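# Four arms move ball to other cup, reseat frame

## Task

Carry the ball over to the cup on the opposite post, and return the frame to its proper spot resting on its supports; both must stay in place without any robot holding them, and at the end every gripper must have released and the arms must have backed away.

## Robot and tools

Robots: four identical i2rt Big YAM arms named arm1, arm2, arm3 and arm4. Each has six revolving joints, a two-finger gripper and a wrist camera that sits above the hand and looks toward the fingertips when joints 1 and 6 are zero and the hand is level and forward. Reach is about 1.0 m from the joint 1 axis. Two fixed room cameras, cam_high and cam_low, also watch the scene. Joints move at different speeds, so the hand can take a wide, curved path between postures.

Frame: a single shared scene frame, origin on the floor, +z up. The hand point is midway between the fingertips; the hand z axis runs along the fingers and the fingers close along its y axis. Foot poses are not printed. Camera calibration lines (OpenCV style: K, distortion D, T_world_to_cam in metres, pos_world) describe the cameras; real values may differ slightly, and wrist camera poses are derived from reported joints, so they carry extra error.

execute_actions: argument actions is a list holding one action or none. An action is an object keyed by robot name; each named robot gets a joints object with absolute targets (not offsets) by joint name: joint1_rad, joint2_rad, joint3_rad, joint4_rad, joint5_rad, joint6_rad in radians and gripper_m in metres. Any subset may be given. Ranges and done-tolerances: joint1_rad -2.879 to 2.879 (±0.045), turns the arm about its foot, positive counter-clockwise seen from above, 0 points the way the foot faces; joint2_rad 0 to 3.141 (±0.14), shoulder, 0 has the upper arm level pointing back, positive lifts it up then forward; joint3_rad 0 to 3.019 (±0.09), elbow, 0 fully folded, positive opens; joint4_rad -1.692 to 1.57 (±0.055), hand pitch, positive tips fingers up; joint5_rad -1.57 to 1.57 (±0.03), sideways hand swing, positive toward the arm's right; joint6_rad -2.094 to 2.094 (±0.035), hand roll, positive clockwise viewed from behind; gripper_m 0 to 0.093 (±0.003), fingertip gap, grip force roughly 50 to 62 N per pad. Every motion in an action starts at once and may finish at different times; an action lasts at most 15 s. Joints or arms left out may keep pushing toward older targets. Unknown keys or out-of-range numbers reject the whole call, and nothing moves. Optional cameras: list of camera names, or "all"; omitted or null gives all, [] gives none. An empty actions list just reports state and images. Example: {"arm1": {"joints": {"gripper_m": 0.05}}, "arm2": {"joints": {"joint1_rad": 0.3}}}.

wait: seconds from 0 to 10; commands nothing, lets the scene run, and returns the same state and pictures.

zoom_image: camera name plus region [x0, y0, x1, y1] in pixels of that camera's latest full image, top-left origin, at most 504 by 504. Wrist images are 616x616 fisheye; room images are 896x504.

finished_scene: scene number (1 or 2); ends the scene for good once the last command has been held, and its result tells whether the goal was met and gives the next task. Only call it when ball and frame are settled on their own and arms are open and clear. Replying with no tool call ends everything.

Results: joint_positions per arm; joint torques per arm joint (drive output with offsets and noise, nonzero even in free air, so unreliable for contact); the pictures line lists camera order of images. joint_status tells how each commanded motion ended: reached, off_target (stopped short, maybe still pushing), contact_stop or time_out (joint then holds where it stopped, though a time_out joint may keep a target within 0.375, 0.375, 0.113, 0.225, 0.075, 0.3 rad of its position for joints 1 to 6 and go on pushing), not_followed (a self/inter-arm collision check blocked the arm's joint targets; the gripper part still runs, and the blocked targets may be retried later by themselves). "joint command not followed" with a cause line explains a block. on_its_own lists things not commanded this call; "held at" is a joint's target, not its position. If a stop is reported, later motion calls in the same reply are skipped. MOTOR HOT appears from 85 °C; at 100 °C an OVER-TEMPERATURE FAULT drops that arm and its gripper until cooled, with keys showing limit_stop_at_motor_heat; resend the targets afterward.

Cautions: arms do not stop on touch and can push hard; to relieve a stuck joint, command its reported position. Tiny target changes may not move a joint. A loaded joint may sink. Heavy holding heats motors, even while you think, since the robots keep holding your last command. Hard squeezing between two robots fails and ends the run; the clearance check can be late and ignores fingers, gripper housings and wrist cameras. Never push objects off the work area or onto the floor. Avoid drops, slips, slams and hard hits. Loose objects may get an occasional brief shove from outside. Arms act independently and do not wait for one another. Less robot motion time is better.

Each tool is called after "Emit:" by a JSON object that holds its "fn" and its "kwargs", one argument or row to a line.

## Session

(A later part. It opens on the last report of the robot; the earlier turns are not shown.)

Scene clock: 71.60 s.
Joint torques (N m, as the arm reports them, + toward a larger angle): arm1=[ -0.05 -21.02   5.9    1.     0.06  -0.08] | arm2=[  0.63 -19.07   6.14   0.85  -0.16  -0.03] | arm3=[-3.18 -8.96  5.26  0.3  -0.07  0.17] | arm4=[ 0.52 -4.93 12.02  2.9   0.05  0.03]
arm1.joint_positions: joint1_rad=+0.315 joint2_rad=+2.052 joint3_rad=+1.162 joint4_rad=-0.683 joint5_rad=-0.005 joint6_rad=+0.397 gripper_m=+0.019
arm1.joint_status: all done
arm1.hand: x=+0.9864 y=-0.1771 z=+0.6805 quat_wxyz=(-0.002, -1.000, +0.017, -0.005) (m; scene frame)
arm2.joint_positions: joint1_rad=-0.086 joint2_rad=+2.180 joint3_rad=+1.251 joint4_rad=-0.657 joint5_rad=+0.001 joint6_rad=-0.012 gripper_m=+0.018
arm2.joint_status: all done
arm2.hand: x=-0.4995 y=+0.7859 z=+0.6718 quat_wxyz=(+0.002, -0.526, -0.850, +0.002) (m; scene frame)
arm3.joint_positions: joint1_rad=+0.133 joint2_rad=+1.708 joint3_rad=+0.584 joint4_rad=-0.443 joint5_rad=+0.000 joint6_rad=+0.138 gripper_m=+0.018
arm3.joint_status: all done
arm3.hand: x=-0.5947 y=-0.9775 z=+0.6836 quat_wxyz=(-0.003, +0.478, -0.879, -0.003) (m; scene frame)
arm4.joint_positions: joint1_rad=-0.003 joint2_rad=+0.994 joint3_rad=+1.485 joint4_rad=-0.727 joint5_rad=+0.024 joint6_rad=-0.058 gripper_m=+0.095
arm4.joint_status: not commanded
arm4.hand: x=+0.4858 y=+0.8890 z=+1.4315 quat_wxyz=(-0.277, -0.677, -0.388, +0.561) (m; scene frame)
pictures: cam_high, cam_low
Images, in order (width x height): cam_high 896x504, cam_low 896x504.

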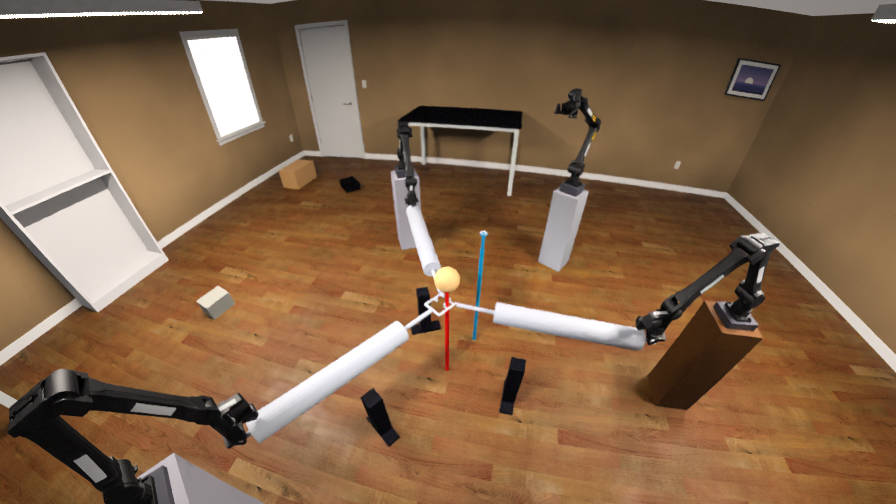

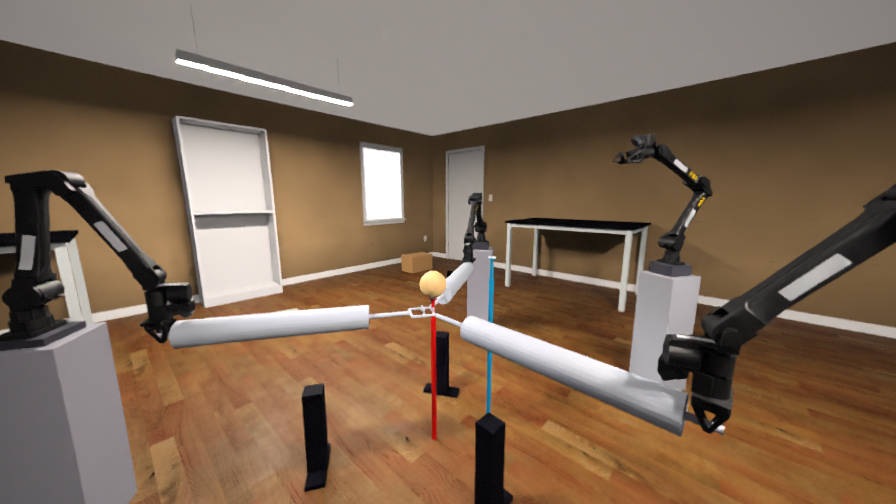

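Emit:
{"fn": "execute_actions", "kwargs": {
  "actions": [
    {"arm1":{"joints":{"joint1_rad":0.281,"joint6_rad":0.363,"joint2_rad":1.97,"joint3_rad":1.098,"joint4_rad":-0.632}},"arm2":{"joints":{"joint1_rad":-0.042,"joint6_rad":0.028,"joint2_rad":2.088,"joint3_rad":1.217,"joint4_rad":-0.62}},"arm3":{"joints":{"joint1_rad":0.105,"joint6_rad":0.125,"joint2_rad":1.757,"joint3_rad":0.695,"joint4_rad":-0.478}}}
  ],
  "cameras": []
}}

Emit:
{"fn": "execute_actions", "kwargs": {
  "actions": [
    {"arm1":{"joints":{"joint2_rad":1.917,"joint3_rad":1.12,"joint4_rad":-0.71}},"arm2":{"joints":{"joint2_rad":2.036,"joint3_rad":1.225,"joint4_rad":-0.70}},"arm3":{"joints":{"joint2_rad":1.65,"joint3_rad":0.705,"joint4_rad":-0.563}}}
  ],
  "cameras": ["cam_low","cam_high"]
}}

Emit:
{"fn": "zoom_image", "kwargs": {
  "camera": "cam_low",
  "region": [400, 280, 460, 330]
}}

Emit:
{"fn": "zoom_image", "kwargs": {
  "camera": "cam_high",
  "region": [415, 275, 475, 325]
}}

Scene clock: 81.27 s.
Joint torques (N m, as the arm reports them, + toward a larger angle): arm1=[  0.08 -19.72   5.53   1.03  -0.01  -0.08] | arm2=[  0.59 -18.17   6.29   0.99  -0.11  -0.02] | arm3=[-3.31 -9.91  5.62  0.25 -0.12  0.14] | arm4=[ 0.53 -4.86 12.02  2.9   0.05  0.03]
arm1.joint_positions: joint1_rad=+0.281 joint2_rad=+2.010 joint3_rad=+1.089 joint4_rad=-0.647 joint5_rad=-0.003 joint6_rad=+0.362 gripper_m=+0.019
arm1.joint_status: all done
arm1.hand: x=+1.0006 y=-0.1539 z=+0.6826 quat_wxyz=(-0.002, -1.000, +0.016, -0.003) (m; scene frame)
arm2.joint_positions: joint1_rad=-0.044 joint2_rad=+2.150 joint3_rad=+1.203 joint4_rad=-0.638 joint5_rad=-0.001 joint6_rad=+0.030 gripper_m=+0.018
arm2.joint_status: all done
arm2.hand: x=-0.4858 y=+0.8079 z=+0.6754 quat_wxyz=(+0.001, -0.526, -0.850, +0.002) (m; scene frame)
arm3.joint_positions: joint1_rad=+0.121 joint2_rad=+1.752 joint3_rad=+0.658 joint4_rad=-0.473 joint5_rad=+0.001 joint6_rad=+0.127 gripper_m=+0.018
arm3.joint_status: all done
arm3.hand: x=-0.5795 y=-0.9556 z=+0.6831 quat_wxyz=(-0.003, +0.477, -0.879, -0.003) (m; scene frame)
arm4.joint_positions: joint1_rad=-0.003 joint2_rad=+0.994 joint3_rad=+1.485 joint4_rad=-0.727 joint5_rad=+0.024 joint6_rad=-0.058 gripper_m=+0.095
arm4.joint_status: not commanded
arm4.hand: x=+0.4858 y=+0.8890 z=+1.4315 quat_wxyz=(-0.277, -0.677, -0.388, +0.561) (m; scene frame)
pictures: none
No camera images: the call's "cameras" was empty. Leave "cameras" out to get every camera's image.

Scene clock: 82.07 s.
Joint torques (N m, as the arm reports them, + toward a larger angle): arm1=[  0.05 -19.02   7.49   0.19   0.03  -0.07] | arm2=[  0.92 -17.92   7.34   0.3   -0.09  -0.02] | arm3=[ -3.4  -12.19   6.06   0.48  -0.15   0.14] | arm4=[ 0.52 -4.9  12.02  2.91  0.05  0.03]
arm1.joint_positions: joint1_rad=+0.282 joint2_rad=+1.952 joint3_rad=+1.089 joint4_rad=-0.701 joint5_rad=-0.004 joint6_rad=+0.362 gripper_m=+0.019
arm1.joint_status: all done
arm1.hand: x=+1.0007 y=-0.1543 z=+0.7092 quat_wxyz=(-0.003, -1.000, +0.016, -0.001) (m; scene frame)
arm2.joint_positions: joint1_rad=-0.044 joint2_rad=+2.092 joint3_rad=+1.203 joint4_rad=-0.697 joint5_rad=-0.001 joint6_rad=+0.030 gripper_m=+0.018
arm2.joint_status: all done
arm2.hand: x=-0.4855 y=+0.8078 z=+0.7038 quat_wxyz=(+0.002, -0.526, -0.850, +0.002) (m; scene frame)
arm3.joint_positions: joint1_rad=+0.120 joint2_rad=+1.681 joint3_rad=+0.670 joint4_rad=-0.563 joint5_rad=+0.002 joint6_rad=+0.127 gripper_m=+0.018
arm3.joint_status: all done
arm3.hand: x=-0.5792 y=-0.9558 z=+0.7076 quat_wxyz=(-0.001, +0.477, -0.879, -0.001) (m; scene frame)
arm4.joint_positions: joint1_rad=-0.003 joint2_rad=+0.994 joint3_rad=+1.485 joint4_rad=-0.727 joint5_rad=+0.024 joint6_rad=-0.058 gripper_m=+0.095
arm4.joint_status: not commanded
arm4.hand: x=+0.4858 y=+0.8890 z=+1.4315 quat_wxyz=(-0.277, -0.677, -0.388, +0.561) (m; scene frame)
pictures: cam_high, cam_low
Images, in order (width x height): cam_high 896x504, cam_low 896x504.

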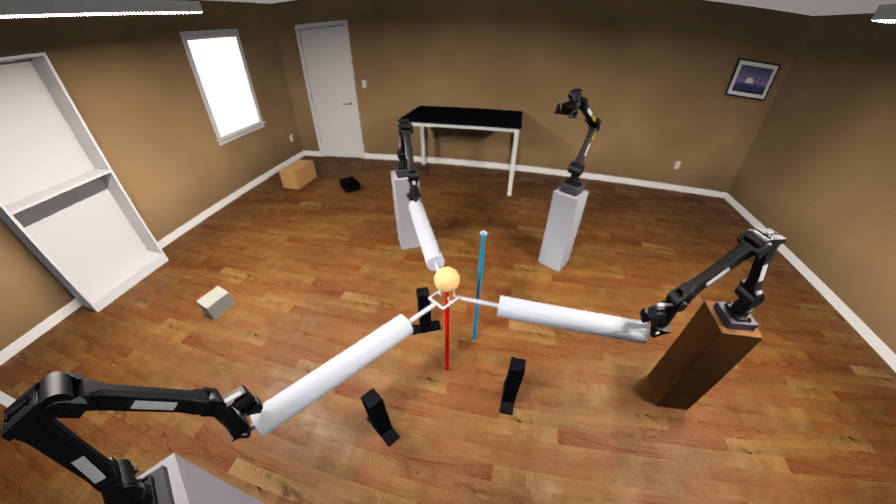

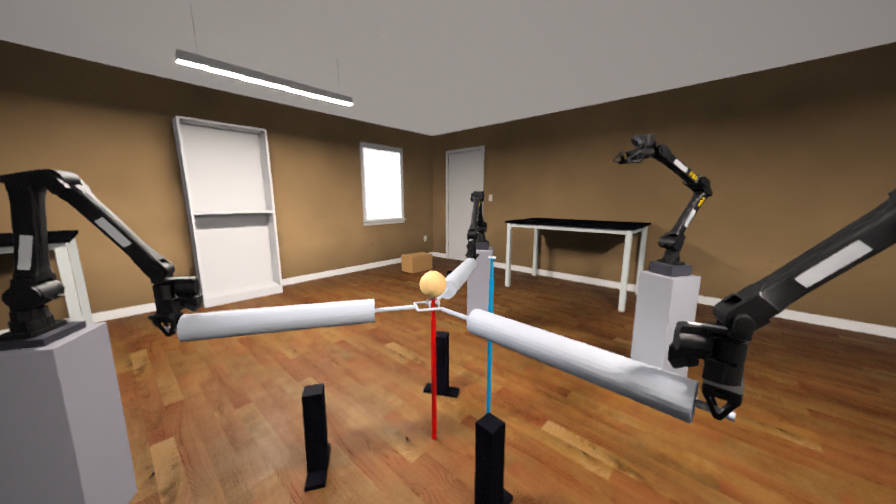

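Region (400, 280, 460, 330) of cam_low's 896x504 image, scaled by 8.400, with more detail than that image has.

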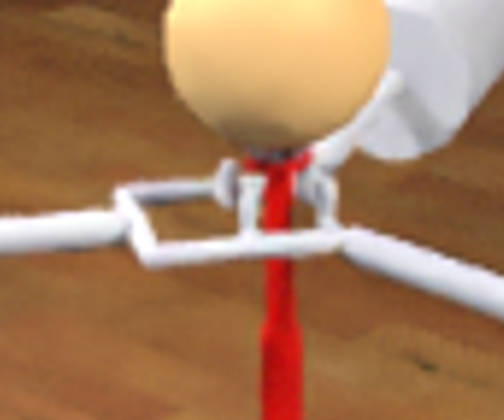

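Region (415, 275, 475, 325) of cam_high's 896x504 image, scaled by 8.400, with more detail than that image has.

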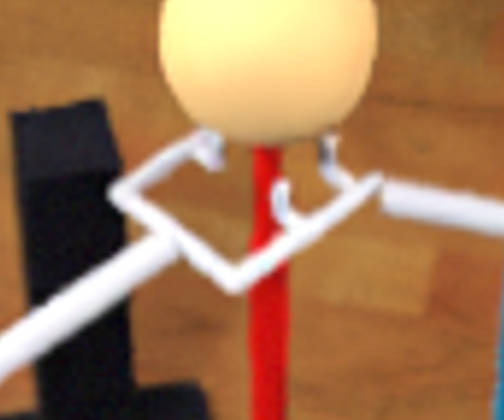

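Emit:
{"fn": "execute_actions", "kwargs": {
  "actions": [],
  "cameras": ["cam_high","cam_low","arm4_cam_wrist"]
}}

Emit:
{"fn": "execute_actions", "kwargs": {
  "actions": [
    {"arm1":{"joints":{"joint2_rad":1.82,"joint3_rad":1.155,"joint4_rad":-0.83}},"arm2":{"joints":{"joint2_rad":1.94,"joint3_rad":1.255,"joint4_rad":-0.80}},"arm3":{"joints":{"joint2_rad":1.51,"joint3_rad":0.745,"joint4_rad":-0.735}}}
  ],
  "cameras": ["cam_high","cam_low"]
}}

Scene clock: 103.27 s.
Joint torques (N m, as the arm reports them, + toward a larger angle): arm1=[ -0.02 -19.02   7.52   0.17   0.02  -0.06] | arm2=[  0.42 -18.06   7.38   0.32  -0.09  -0.02] | arm3=[ -3.25 -12.53   6.     0.47  -0.14   0.14] | arm4=[ 0.51 -4.9  12.02  2.89  0.05  0.03]
arm1.joint_positions: joint1_rad=+0.282 joint2_rad=+1.952 joint3_rad=+1.089 joint4_rad=-0.701 joint5_rad=-0.004 joint6_rad=+0.362 gripper_m=+0.019
arm1.joint_status: all done
arm1.hand: x=+1.0007 y=-0.1543 z=+0.7092 quat_wxyz=(-0.003, -1.000, +0.016, -0.001) (m; scene frame)
arm2.joint_positions: joint1_rad=-0.044 joint2_rad=+2.092 joint3_rad=+1.203 joint4_rad=-0.697 joint5_rad=-0.001 joint6_rad=+0.030 gripper_m=+0.018
arm2.joint_status: all done
arm2.hand: x=-0.4855 y=+0.8078 z=+0.7038 quat_wxyz=(+0.002, -0.526, -0.850, +0.002) (m; scene frame)
arm3.joint_positions: joint1_rad=+0.120 joint2_rad=+1.681 joint3_rad=+0.670 joint4_rad=-0.563 joint5_rad=+0.002 joint6_rad=+0.127 gripper_m=+0.018
arm3.joint_status: all done
arm3.hand: x=-0.5792 y=-0.9558 z=+0.7076 quat_wxyz=(-0.001, +0.477, -0.879, -0.001) (m; scene frame)
arm4.joint_positions: joint1_rad=-0.003 joint2_rad=+0.994 joint3_rad=+1.485 joint4_rad=-0.727 joint5_rad=+0.024 joint6_rad=-0.058 gripper_m=+0.095
arm4.joint_status: not commanded
arm4.hand: x=+0.4858 y=+0.8890 z=+1.4315 quat_wxyz=(-0.277, -0.677, -0.388, +0.561) (m; scene frame)
pictures: arm4_cam_wrist, cam_high, cam_low
camera_calibration (this result's frames):
arm4_cam_wrist: T_world_to_cam=[[-0.836681, 0.545458, 0.0494118, -0.146239], [0.377088, 0.639138, -0.670304, 0.217323], [-0.397203, -0.542197, -0.74044, 1.85575], [0, 0, 0, 1]] pos_world=[0.532807, 0.947053, 1.52697]
Images, in order (width x height): arm4_cam_wrist 616x616, cam_high 896x504, cam_low 896x504.

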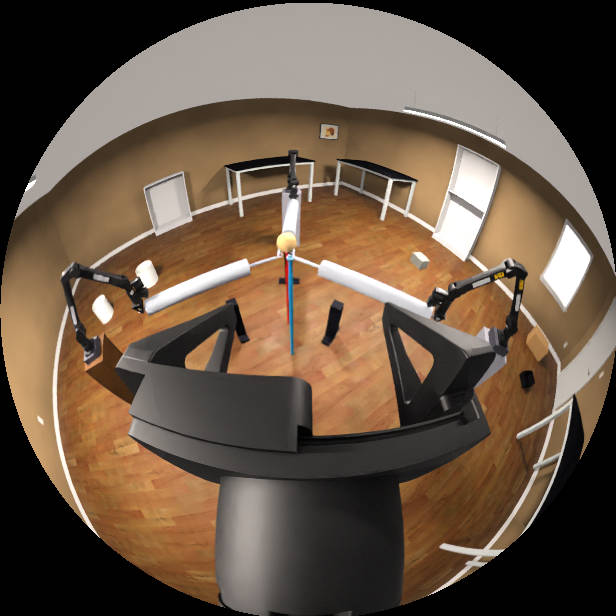

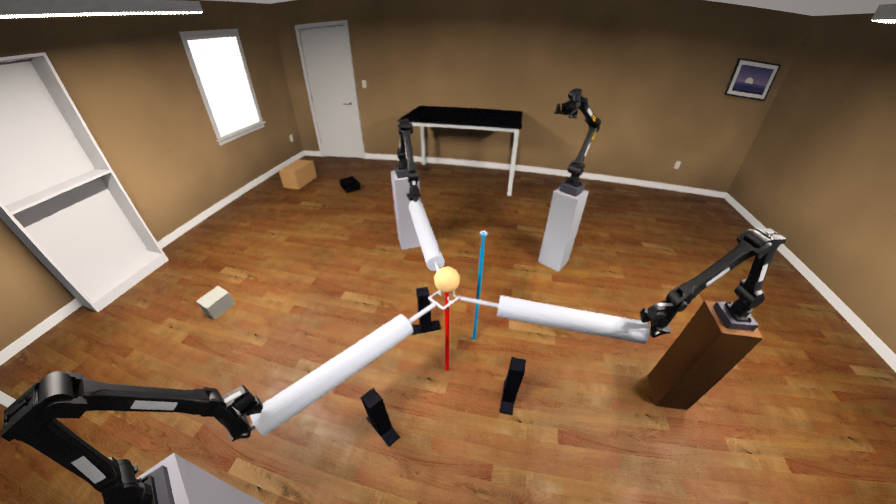

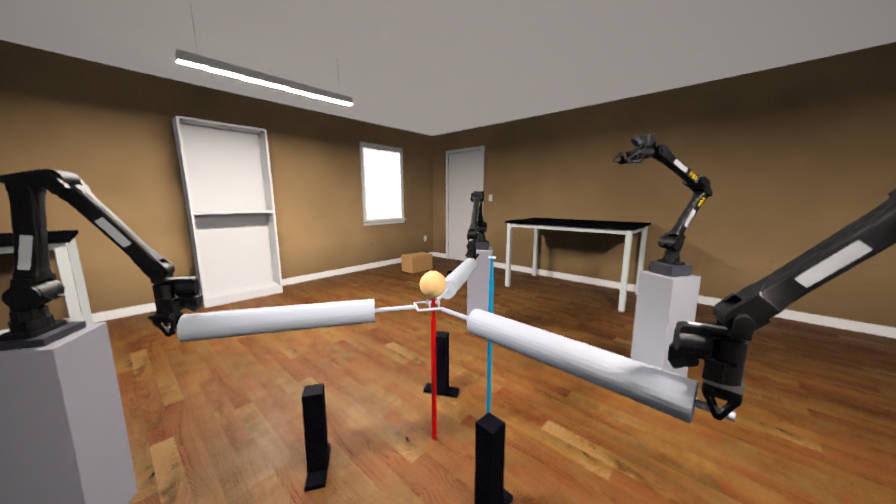

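Scene clock: 104.43 s.
Joint torques (N m, as the arm reports them, + toward a larger angle): arm1=[ -0.14 -17.89   9.47  -0.03  -0.01  -0.06] | arm2=[  0.72 -17.12  10.74   0.3   -0.1   -0.01] | arm3=[ -3.17 -11.19   7.87   0.01  -0.12   0.13] | arm4=[ 0.54 -4.92 12.03  2.9   0.05  0.03]
arm1.joint_positions: joint1_rad=+0.284 joint2_rad=+1.848 joint3_rad=+1.106 joint4_rad=-0.815 joint5_rad=-0.003 joint6_rad=+0.362 gripper_m=+0.019
arm1.joint_status: all done
arm1.hand: x=+1.0005 y=-0.1551 z=+0.7608 quat_wxyz=(-0.004, -1.000, +0.015, +0.003) (m; scene frame)
arm2.joint_positions: joint1_rad=-0.044 joint2_rad=+1.987 joint3_rad=+1.203 joint4_rad=-0.791 joint5_rad=-0.001 joint6_rad=+0.030 gripper_m=+0.018
arm2.joint_status: all done
arm2.hand: x=-0.4856 y=+0.8084 z=+0.7547 quat_wxyz=(-0.003, -0.526, -0.850, +0.004) (m; scene frame)
arm3.joint_positions: joint1_rad=+0.119 joint2_rad=+1.536 joint3_rad=+0.697 joint4_rad=-0.724 joint5_rad=+0.001 joint6_rad=+0.126 gripper_m=+0.018
arm3.joint_status: all done
arm3.hand: x=-0.5789 y=-0.9560 z=+0.7588 quat_wxyz=(-0.005, +0.477, -0.879, -0.004) (m; scene frame)
arm4.joint_positions: joint1_rad=-0.003 joint2_rad=+0.994 joint3_rad=+1.485 joint4_rad=-0.727 joint5_rad=+0.024 joint6_rad=-0.058 gripper_m=+0.095
arm4.joint_status: not commanded
arm4.hand: x=+0.4858 y=+0.8890 z=+1.4315 quat_wxyz=(-0.277, -0.677, -0.388, +0.561) (m; scene frame)
pictures: cam_high, cam_low
Images, in order (width x height): cam_high 896x504, cam_low 896x504.

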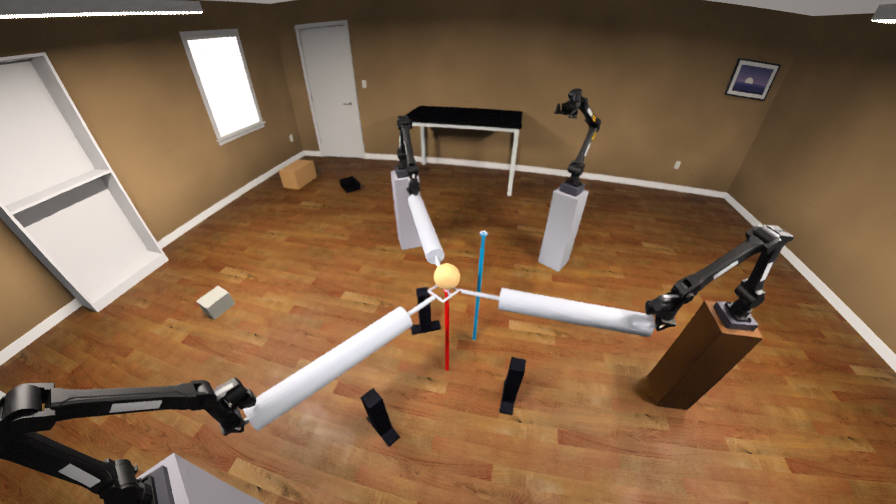

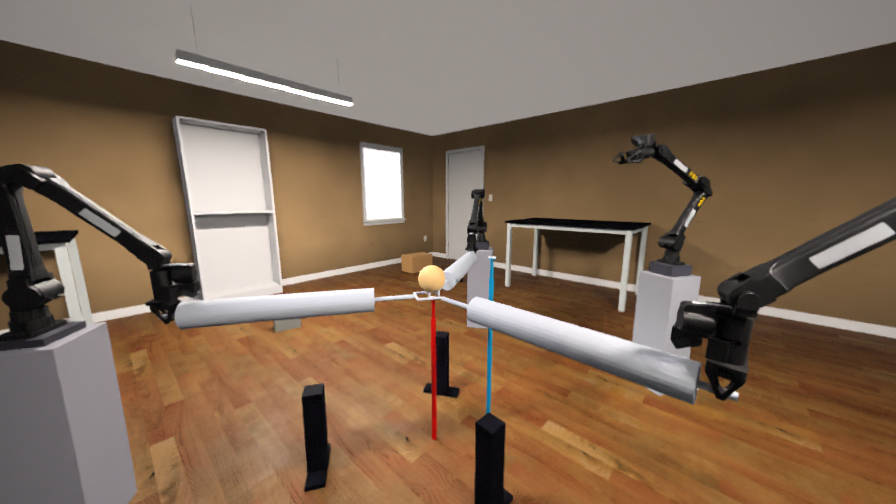

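Emit:
{"fn": "execute_actions", "kwargs": {
  "actions": [
    {"arm1":{"joints":{"joint2_rad":1.732,"joint3_rad":1.21,"joint4_rad":-0.97}},"arm2":{"joints":{"joint2_rad":1.848,"joint3_rad":1.30,"joint4_rad":-0.922}},"arm3":{"joints":{"joint2_rad":1.395,"joint3_rad":0.815,"joint4_rad":-0.915}}}
  ],
  "cameras": []
}}

Emit:
{"fn": "execute_actions", "kwargs": {
  "actions": [
    {"arm1":{"joints":{"joint1_rad":0.168,"joint6_rad":0.256,"joint2_rad":1.565,"joint3_rad":1.125,"joint4_rad":-1.07}},"arm2":{"joints":{"joint1_rad":0.068,"joint6_rad":0.136,"joint2_rad":1.70,"joint3_rad":1.215,"joint4_rad":-1.005}},"arm3":{"joints":{"joint2_rad":1.495,"joint3_rad":1.065,"joint4_rad":-1.08}}}
  ],
  "cameras": ["cam_low"]
}}

Emit:
{"fn": "execute_actions", "kwargs": {
  "actions": [
    {"arm1":{"joints":{"joint1_rad":0.039,"joint6_rad":0.127,"joint2_rad":1.415,"joint3_rad":1.105,"joint4_rad":-1.195}},"arm2":{"joints":{"joint1_rad":0.193,"joint6_rad":0.261,"joint2_rad":1.57,"joint3_rad":1.195,"joint4_rad":-1.115}},"arm3":{"joints":{"joint2_rad":1.595,"joint3_rad":1.335,"joint4_rad":-1.243}}}
  ],
  "cameras": ["cam_low","cam_high"]
}}

Scene clock: 123.60 s.
Joint torques (N m, as the arm reports them, + toward a larger angle): arm1=[ -0.14 -17.42  10.6    0.02   0.03  -0.07] | arm2=[  0.86 -16.44  12.93   0.22  -0.11  -0.02] | arm3=[ -3.2  -10.71   9.34  -0.03  -0.12   0.15] | arm4=[ 0.52 -4.85 12.02  2.89  0.05  0.03]
arm1.joint_positions: joint1_rad=+0.284 joint2_rad=+1.761 joint3_rad=+1.155 joint4_rad=-0.957 joint5_rad=-0.004 joint6_rad=+0.362 gripper_m=+0.019
arm1.joint_status: all done
arm1.hand: x=+1.0000 y=-0.1553 z=+0.8145 quat_wxyz=(-0.003, -1.000, +0.015, +0.000) (m; scene frame)
arm2.joint_positions: joint1_rad=-0.044 joint2_rad=+1.894 joint3_rad=+1.232 joint4_rad=-0.915 joint5_rad=+0.000 joint6_rad=+0.030 gripper_m=+0.018
arm2.joint_status: all done
arm2.hand: x=-0.4858 y=+0.8094 z=+0.8083 quat_wxyz=(-0.002, -0.526, -0.850, +0.004) (m; scene frame)
arm3.joint_positions: joint1_rad=+0.119 joint2_rad=+1.421 joint3_rad=+0.757 joint4_rad=-0.903 joint5_rad=+0.001 joint6_rad=+0.126 gripper_m=+0.018
arm3.joint_status: all done
arm3.hand: x=-0.5786 y=-0.9555 z=+0.8115 quat_wxyz=(-0.003, +0.477, -0.879, -0.003) (m; scene frame)
arm4.joint_positions: joint1_rad=-0.003 joint2_rad=+0.994 joint3_rad=+1.485 joint4_rad=-0.727 joint5_rad=+0.024 joint6_rad=-0.058 gripper_m=+0.095
arm4.joint_status: not commanded
arm4.hand: x=+0.4858 y=+0.8890 z=+1.4315 quat_wxyz=(-0.277, -0.677, -0.388, +0.561) (m; scene frame)
pictures: none
No camera images: the call's "cameras" was empty. Leave "cameras" out to get every camera's image.

Scene clock: 124.63 s.
Joint torques (N m, as the arm reports them, + toward a larger angle): arm1=[ -0.83 -14.76   8.8    0.77   0.3   -0.08] | arm2=[  0.46 -14.92  10.6    0.9   -0.08  -0.05] | arm3=[ -2.87 -11.24  10.49  -0.03  -0.24   0.19] | arm4=[ 0.53 -4.92 12.01  2.89  0.05  0.03]
arm1.joint_positions: joint1_rad=+0.179 joint2_rad=+1.585 joint3_rad=+1.099 joint4_rad=-1.079 joint5_rad=-0.010 joint6_rad=+0.258 gripper_m=+0.019
arm1.joint_status: all done
arm1.hand: x=+1.0266 y=-0.0990 z=+0.8727 quat_wxyz=(-0.006, -1.000, +0.016, -0.002) (m; scene frame)
arm2.joint_positions: joint1_rad=+0.066 joint2_rad=+1.744 joint3_rad=+1.178 joint4_rad=-1.019 joint5_rad=-0.001 joint6_rad=+0.140 gripper_m=+0.018
arm2.joint_status: all done
arm2.hand: x=-0.4572 y=+0.8664 z=+0.8617 quat_wxyz=(+0.001, -0.526, -0.850, +0.003) (m; scene frame)
arm3.joint_positions: joint1_rad=+0.116 joint2_rad=+1.501 joint3_rad=+0.998 joint4_rad=-1.070 joint5_rad=+0.004 joint6_rad=+0.121 gripper_m=+0.018
arm3.joint_status: all done
arm3.hand: x=-0.5496 y=-0.8997 z=+0.8610 quat_wxyz=(-0.001, +0.477, -0.879, +0.000) (m; scene frame)
arm4.joint_positions: joint1_rad=-0.003 joint2_rad=+0.994 joint3_rad=+1.485 joint4_rad=-0.727 joint5_rad=+0.024 joint6_rad=-0.058 gripper_m=+0.095
arm4.joint_status: not commanded
arm4.hand: x=+0.4858 y=+0.8890 z=+1.4315 quat_wxyz=(-0.277, -0.677, -0.388, +0.561) (m; scene frame)
pictures: cam_low
Images, in order (width x height): cam_low 896x504.

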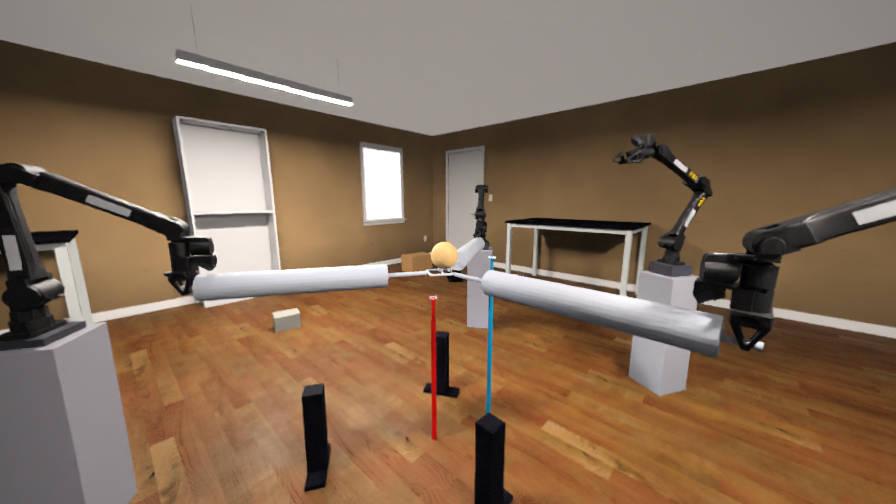

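Scene clock: 125.63 s.
Joint torques (N m, as the arm reports them, + toward a larger angle): arm1=[ -0.9  -12.32   9.27   0.86   0.23  -0.1 ] | arm2=[  1.06 -13.62  11.29   1.04   0.08  -0.03] | arm3=[ -2.74 -14.43  11.13   0.19  -0.25   0.21] | arm4=[ 0.53 -4.9  12.02  2.89  0.06  0.03]
arm1.joint_positions: joint1_rad=+0.050 joint2_rad=+1.431 joint3_rad=+1.079 joint4_rad=-1.205 joint5_rad=-0.009 joint6_rad=+0.129 gripper_m=+0.019
arm1.joint_status: all done
arm1.hand: x=+1.0529 y=-0.0403 z=+0.9265 quat_wxyz=(-0.005, -1.000, +0.015, +0.003) (m; scene frame)
arm2.joint_positions: joint1_rad=+0.190 joint2_rad=+1.611 joint3_rad=+1.157 joint4_rad=-1.133 joint5_rad=-0.005 joint6_rad=+0.263 gripper_m=+0.018
arm2.joint_status: all done
arm2.hand: x=-0.4300 y=+0.9255 z=+0.9120 quat_wxyz=(+0.003, -0.526, -0.851, +0.001) (m; scene frame)
arm3.joint_positions: joint1_rad=+0.114 joint2_rad=+1.610 joint3_rad=+1.265 joint4_rad=-1.236 joint5_rad=+0.004 joint6_rad=+0.119 gripper_m=+0.018
arm3.joint_status: all done
arm3.hand: x=-0.5208 y=-0.8429 z=+0.9093 quat_wxyz=(+0.002, +0.477, -0.879, +0.003) (m; scene frame)
arm4.joint_positions: joint1_rad=-0.003 joint2_rad=+0.994 joint3_rad=+1.485 joint4_rad=-0.727 joint5_rad=+0.024 joint6_rad=-0.058 gripper_m=+0.095
arm4.joint_status: not commanded
arm4.hand: x=+0.4858 y=+0.8890 z=+1.4315 quat_wxyz=(-0.277, -0.677, -0.388, +0.561) (m; scene frame)
pictures: cam_high, cam_low
Images, in order (width x height): cam_high 896x504, cam_low 896x504.

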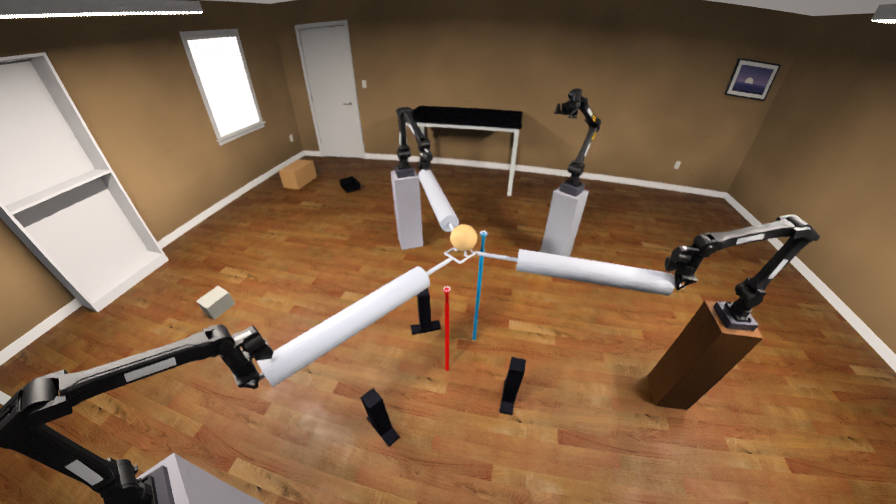

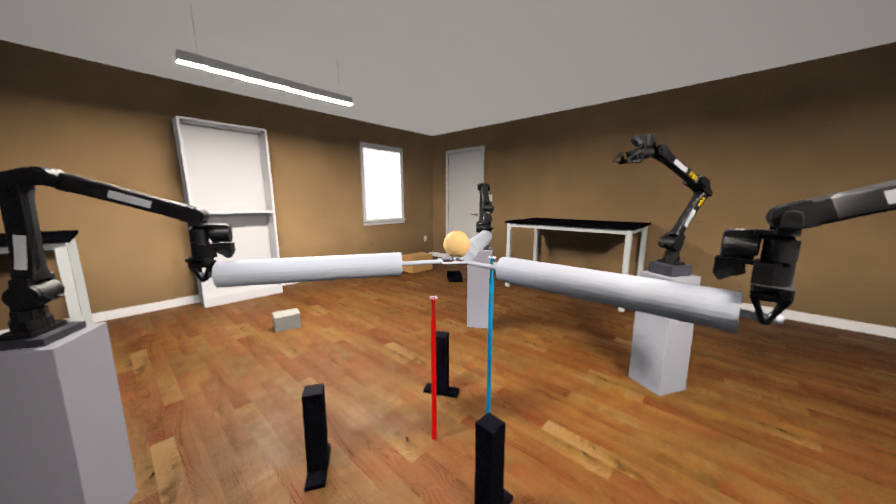

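Emit:
{"fn": "execute_actions", "kwargs": {
  "actions": [
    {"arm1":{"joints":{"joint1_rad":-0.117,"joint6_rad":-0.024,"joint2_rad":1.313,"joint3_rad":1.087,"joint4_rad":-1.287}},"arm2":{"joints":{"joint1_rad":0.33,"joint6_rad":0.40,"joint2_rad":1.483,"joint3_rad":1.205,"joint4_rad":-1.19}},"arm3":{"joints":{"joint1_rad":0.103,"joint2_rad":1.717,"joint3_rad":1.622,"joint4_rad":-1.385}}}
  ],
  "cameras": []
}}

Emit:
{"fn": "execute_actions", "kwargs": {
  "actions": [
    {"arm1":{"joints":{"joint1_rad":-0.293,"joint6_rad":-0.20,"joint2_rad":1.262,"joint3_rad":1.037,"joint4_rad":-1.29}},"arm2":{"joints":{"joint1_rad":0.48,"joint6_rad":0.55,"joint2_rad":1.455,"joint3_rad":1.165,"joint4_rad":-1.18}},"arm3":{"joints":{"joint2_rad":1.882,"joint3_rad":1.868,"joint4_rad":-1.457}}}
  ],
  "cameras": ["cam_low","cam_high","arm4_cam_wrist"]
}}

Emit:
{"fn": "zoom_image", "kwargs": {
  "camera": "cam_low",
  "region": [430,200,550,290]
}}

Emit:
{"fn": "zoom_image", "kwargs": {
  "camera": "cam_high",
  "region": [420,180,540,270]
}}

Scene clock: 141.50 s.
Joint torques (N m, as the arm reports them, + toward a larger angle): arm1=[ -1.1  -11.37   9.42   0.8    0.45  -0.09] | arm2=[  0.6  -13.33  12.42   1.25   0.2   -0.01] | arm3=[ -2.55 -17.19  11.99   0.19  -0.33   0.26] | arm4=[ 0.49 -4.88 12.03  2.9   0.06  0.03]
arm1.joint_positions: joint1_rad=-0.103 joint2_rad=+1.334 joint3_rad=+1.062 joint4_rad=-1.296 joint5_rad=-0.014 joint6_rad=-0.024 gripper_m=+0.019
arm1.joint_status: all done
arm1.hand: x=+1.0819 y=+0.0179 z=+0.9549 quat_wxyz=(-0.007, -1.000, +0.015, -0.002) (m; scene frame)
arm2.joint_positions: joint1_rad=+0.329 joint2_rad=+1.531 joint3_rad=+1.157 joint4_rad=-1.215 joint5_rad=-0.007 joint6_rad=+0.401 gripper_m=+0.018
arm2.joint_status: all done
arm2.hand: x=-0.4007 y=+0.9824 z=+0.9446 quat_wxyz=(+0.004, -0.525, -0.851, +0.001) (m; scene frame)
arm3.joint_positions: joint1_rad=+0.108 joint2_rad=+1.737 joint3_rad=+1.542 joint4_rad=-1.378 joint5_rad=+0.006 joint6_rad=+0.113 gripper_m=+0.018
arm3.joint_status: all done
arm3.hand: x=-0.4891 y=-0.7869 z=+0.9516 quat_wxyz=(-0.002, +0.477, -0.879, +0.001) (m; scene frame)
arm4.joint_positions: joint1_rad=-0.003 joint2_rad=+0.994 joint3_rad=+1.485 joint4_rad=-0.727 joint5_rad=+0.024 joint6_rad=-0.058 gripper_m=+0.095
arm4.joint_status: not commanded
arm4.hand: x=+0.4858 y=+0.8890 z=+1.4315 quat_wxyz=(-0.277, -0.677, -0.388, +0.561) (m; scene frame)
pictures: none
No camera images: the call's "cameras" was empty. Leave "cameras" out to get every camera's image.

Scene clock: 142.53 s.
Joint torques (N m, as the arm reports them, + toward a larger angle): arm1=[ -1.   -11.76   9.61   0.66   0.45  -0.05] | arm2=[  0.43 -13.87  11.53   1.45   0.31  -0.03] | arm3=[ -2.27 -21.07  12.29  -0.06  -0.38   0.29] | arm4=[ 0.51 -4.87 12.02  2.89  0.06  0.03]
arm1.joint_positions: joint1_rad=-0.280 joint2_rad=+1.297 joint3_rad=+1.008 joint4_rad=-1.296 joint5_rad=-0.015 joint6_rad=-0.202 gripper_m=+0.019
arm1.joint_status: all done
arm1.hand: x=+1.1103 y=+0.0779 z=+0.9479 quat_wxyz=(-0.009, -1.000, +0.015, -0.009) (m; scene frame)
arm2.joint_positions: joint1_rad=+0.482 joint2_rad=+1.514 joint3_rad=+1.126 joint4_rad=-1.213 joint5_rad=-0.010 joint6_rad=+0.553 gripper_m=+0.018
arm2.joint_status: all done
arm2.hand: x=-0.3719 y=+1.0413 z=+0.9400 quat_wxyz=(+0.011, -0.525, -0.851, +0.000) (m; scene frame)
arm3.joint_positions: joint1_rad=+0.104 joint2_rad=+1.917 joint3_rad=+1.785 joint4_rad=-1.446 joint5_rad=+0.007 joint6_rad=+0.109 gripper_m=+0.018
arm3.joint_status: all done
arm3.hand: x=-0.4580 y=-0.7294 z=+0.9464 quat_wxyz=(+0.000, +0.478, -0.879, +0.003) (m; scene frame)
arm4.joint_positions: joint1_rad=-0.003 joint2_rad=+0.994 joint3_rad=+1.485 joint4_rad=-0.727 joint5_rad=+0.024 joint6_rad=-0.058 gripper_m=+0.095
arm4.joint_status: not commanded
arm4.hand: x=+0.4858 y=+0.8890 z=+1.4315 quat_wxyz=(-0.277, -0.677, -0.388, +0.561) (m; scene frame)
pictures: arm4_cam_wrist, cam_high, cam_low
camera_calibration (this result's frames):
arm4_cam_wrist: T_world_to_cam=[[-0.836681, 0.545458, 0.0494118, -0.146239], [0.377088, 0.639138, -0.670304, 0.217323], [-0.397203, -0.542197, -0.74044, 1.85575], [0, 0, 0, 1]] pos_world=[0.532807, 0.947053, 1.52697]
Images, in order (width x height): arm4_cam_wrist 616x616, cam_high 896x504, cam_low 896x504.

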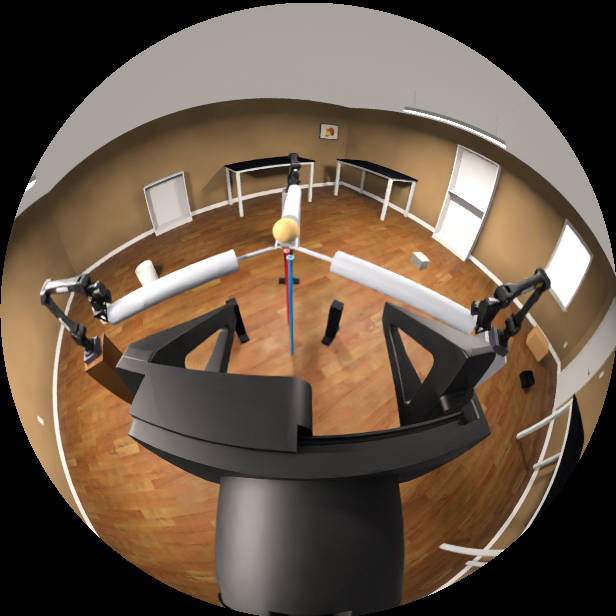

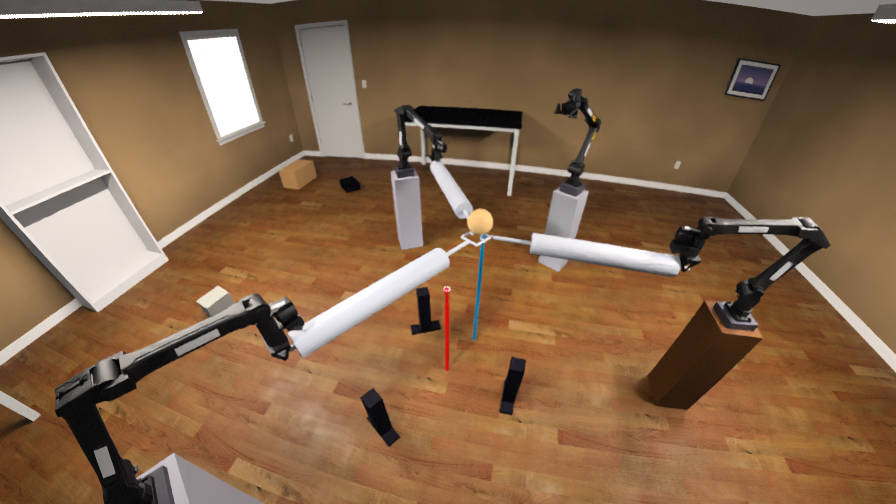

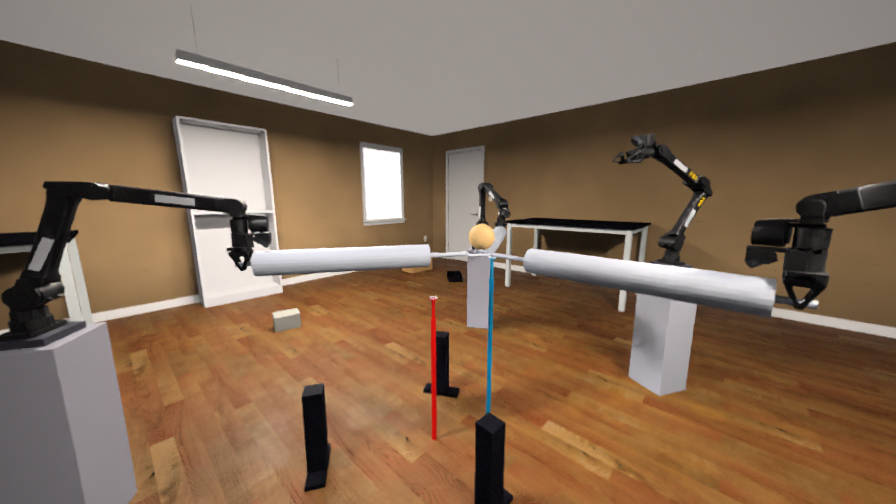

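Region (430, 200, 550, 290) of cam_low's 896x504 image, scaled by 4.200, with more detail than that image has; it fills the top 378 rows of this view, and the rest is white.

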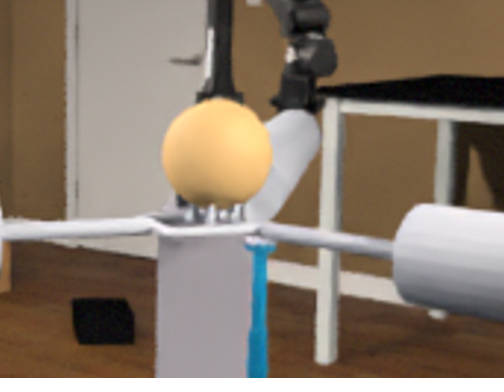

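Region (420, 180, 540, 270) of cam_high's 896x504 image, scaled by 4.200, with more detail than that image has; it fills the top 378 rows of this view, and the rest is white.

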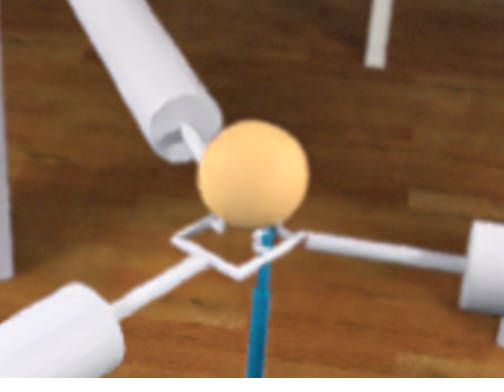

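Emit:
{"fn": "execute_actions", "kwargs": {
  "actions": [
    {"arm1":{"joints":{"joint1_rad":-0.49,"joint6_rad":-0.397,"joint2_rad":1.28,"joint3_rad":1.08,"joint4_rad":-1.29}},"arm2":{"joints":{"joint1_rad":0.64,"joint6_rad":0.712,"joint2_rad":1.40,"joint3_rad":1.115,"joint4_rad":-1.165}},"arm3":{"joints":{"joint1_rad":0.135,"joint6_rad":0.15,"joint2_rad":2.07,"joint3_rad":2.2,"joint4_rad":-1.58}}}
  ],
  "cameras": ["cam_low","cam_high","arm4_cam_wrist"]
}}

Emit:
{"fn": "zoom_image", "kwargs": {
  "camera": "cam_low",
  "region": [430,200,550,290]
}}

Emit:
{"fn": "zoom_image", "kwargs": {
  "camera": "cam_high",
  "region": [420,180,540,270]
}}

Emit:
{"fn": "zoom_image", "kwargs": {
  "camera": "arm4_cam_wrist",
  "region": [230,200,350,300]
}}

Scene clock: 154.73 s.
Joint torques (N m, as the arm reports them, + toward a larger angle): arm1=[ -0.92 -10.26  12.33   0.59   0.29  -0.02] | arm2=[  0.49 -13.04  11.11   1.42   0.4    0.07] | arm3=[ -0.4  -24.42  12.54   0.21  -0.32   0.47] | arm4=[ 0.5  -4.91 12.02  2.89  0.06  0.03]
arm1.joint_positions: joint1_rad=-0.479 joint2_rad=+1.297 joint3_rad=+1.015 joint4_rad=-1.293 joint5_rad=-0.011 joint6_rad=-0.404 gripper_m=+0.019
arm1.joint_status: all done
arm1.hand: x=+1.1299 y=+0.1450 z=+0.9506 quat_wxyz=(-0.006, -1.000, +0.014, -0.003) (m; scene frame)
arm2.joint_positions: joint1_rad=+0.636 joint2_rad=+1.457 joint3_rad=+1.082 joint4_rad=-1.196 joint5_rad=-0.012 joint6_rad=+0.705 gripper_m=+0.018
arm2.joint_status: all done
arm2.hand: x=-0.3543 y=+1.1034 z=+0.9456 quat_wxyz=(-0.003, -0.524, -0.852, +0.000) (m; scene frame)
arm3.joint_positions: joint1_rad=+0.113 joint2_rad=+2.112 joint3_rad=+2.114 joint4_rad=-1.574 joint5_rad=+0.006 joint6_rad=+0.113 gripper_m=+0.018
arm3.joint_status: joint6_rad time_out (moved +0.004 of +0.041); the others done
arm3.on_its_own: joint6_rad reads +0.113 and still pushes toward +0.150 since a time_out
arm3.hand: x=-0.4338 y=-0.6681 z=+0.9541 quat_wxyz=(-0.002, +0.480, -0.878, +0.001) (m; scene frame)
arm4.joint_positions: joint1_rad=-0.003 joint2_rad=+0.994 joint3_rad=+1.485 joint4_rad=-0.727 joint5_rad=+0.024 joint6_rad=-0.058 gripper_m=+0.095
arm4.joint_status: not commanded
arm4.hand: x=+0.4858 y=+0.8890 z=+1.4315 quat_wxyz=(-0.277, -0.677, -0.388, +0.561) (m; scene frame)
pictures: arm4_cam_wrist, cam_high, cam_low
camera_calibration (this result's frames):
arm4_cam_wrist: T_world_to_cam=[[-0.836681, 0.545458, 0.0494118, -0.146239], [0.377088, 0.639138, -0.670304, 0.217323], [-0.397203, -0.542197, -0.74044, 1.85575], [0, 0, 0, 1]] pos_world=[0.532807, 0.947053, 1.52697]
Images, in order (width x height): arm4_cam_wrist 616x616, cam_high 896x504, cam_low 896x504.

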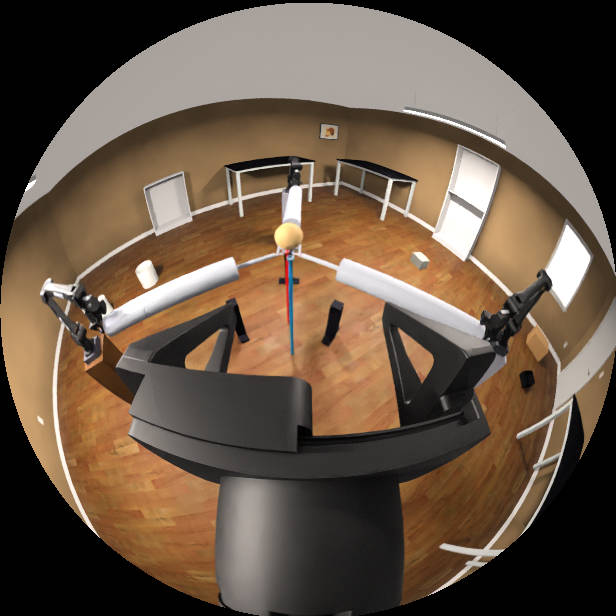

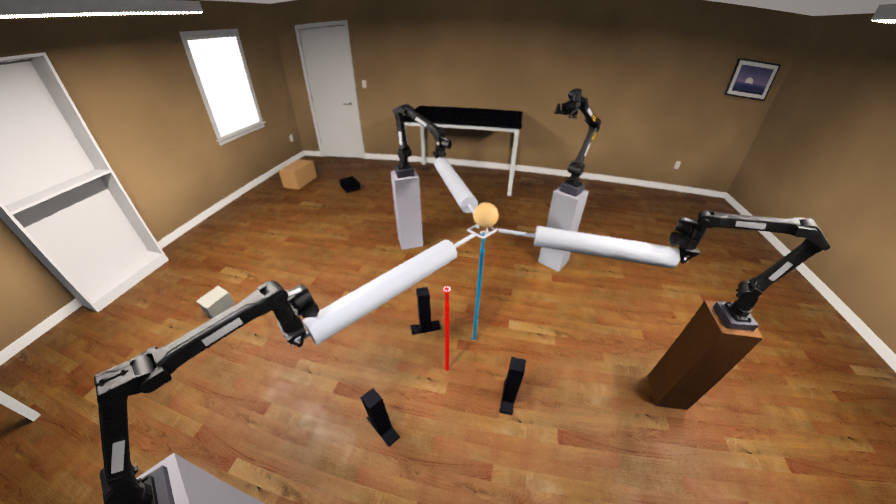

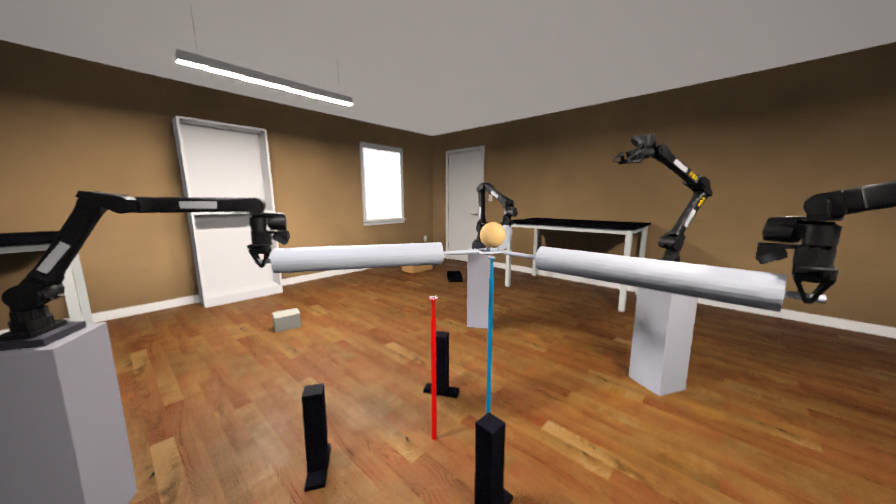

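Region (430, 200, 550, 290) of cam_low's 896x504 image, scaled by 4.200, with more detail than that image has; it fills the top 378 rows of this view, and the rest is white.

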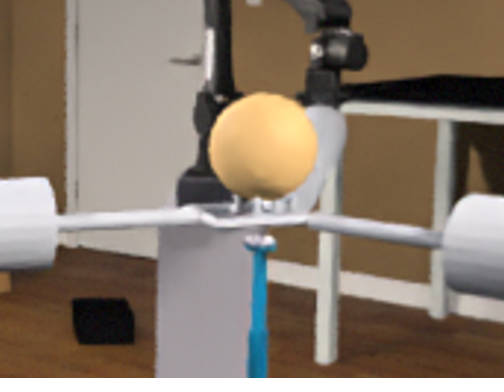

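Region (420, 180, 540, 270) of cam_high's 896x504 image, scaled by 4.200, with more detail than that image has; it fills the top 378 rows of this view, and the rest is white.

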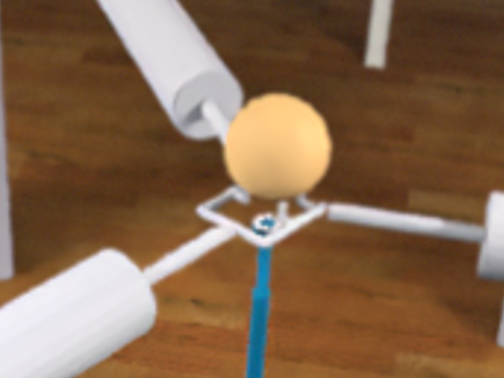

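Region (230, 200, 350, 300) of arm4_cam_wrist's 616x616 image, scaled by 4.200, with more detail than that image has.

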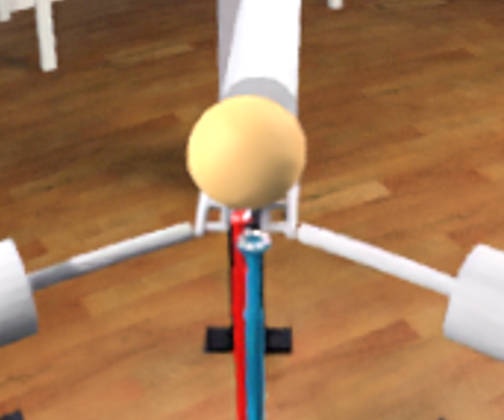

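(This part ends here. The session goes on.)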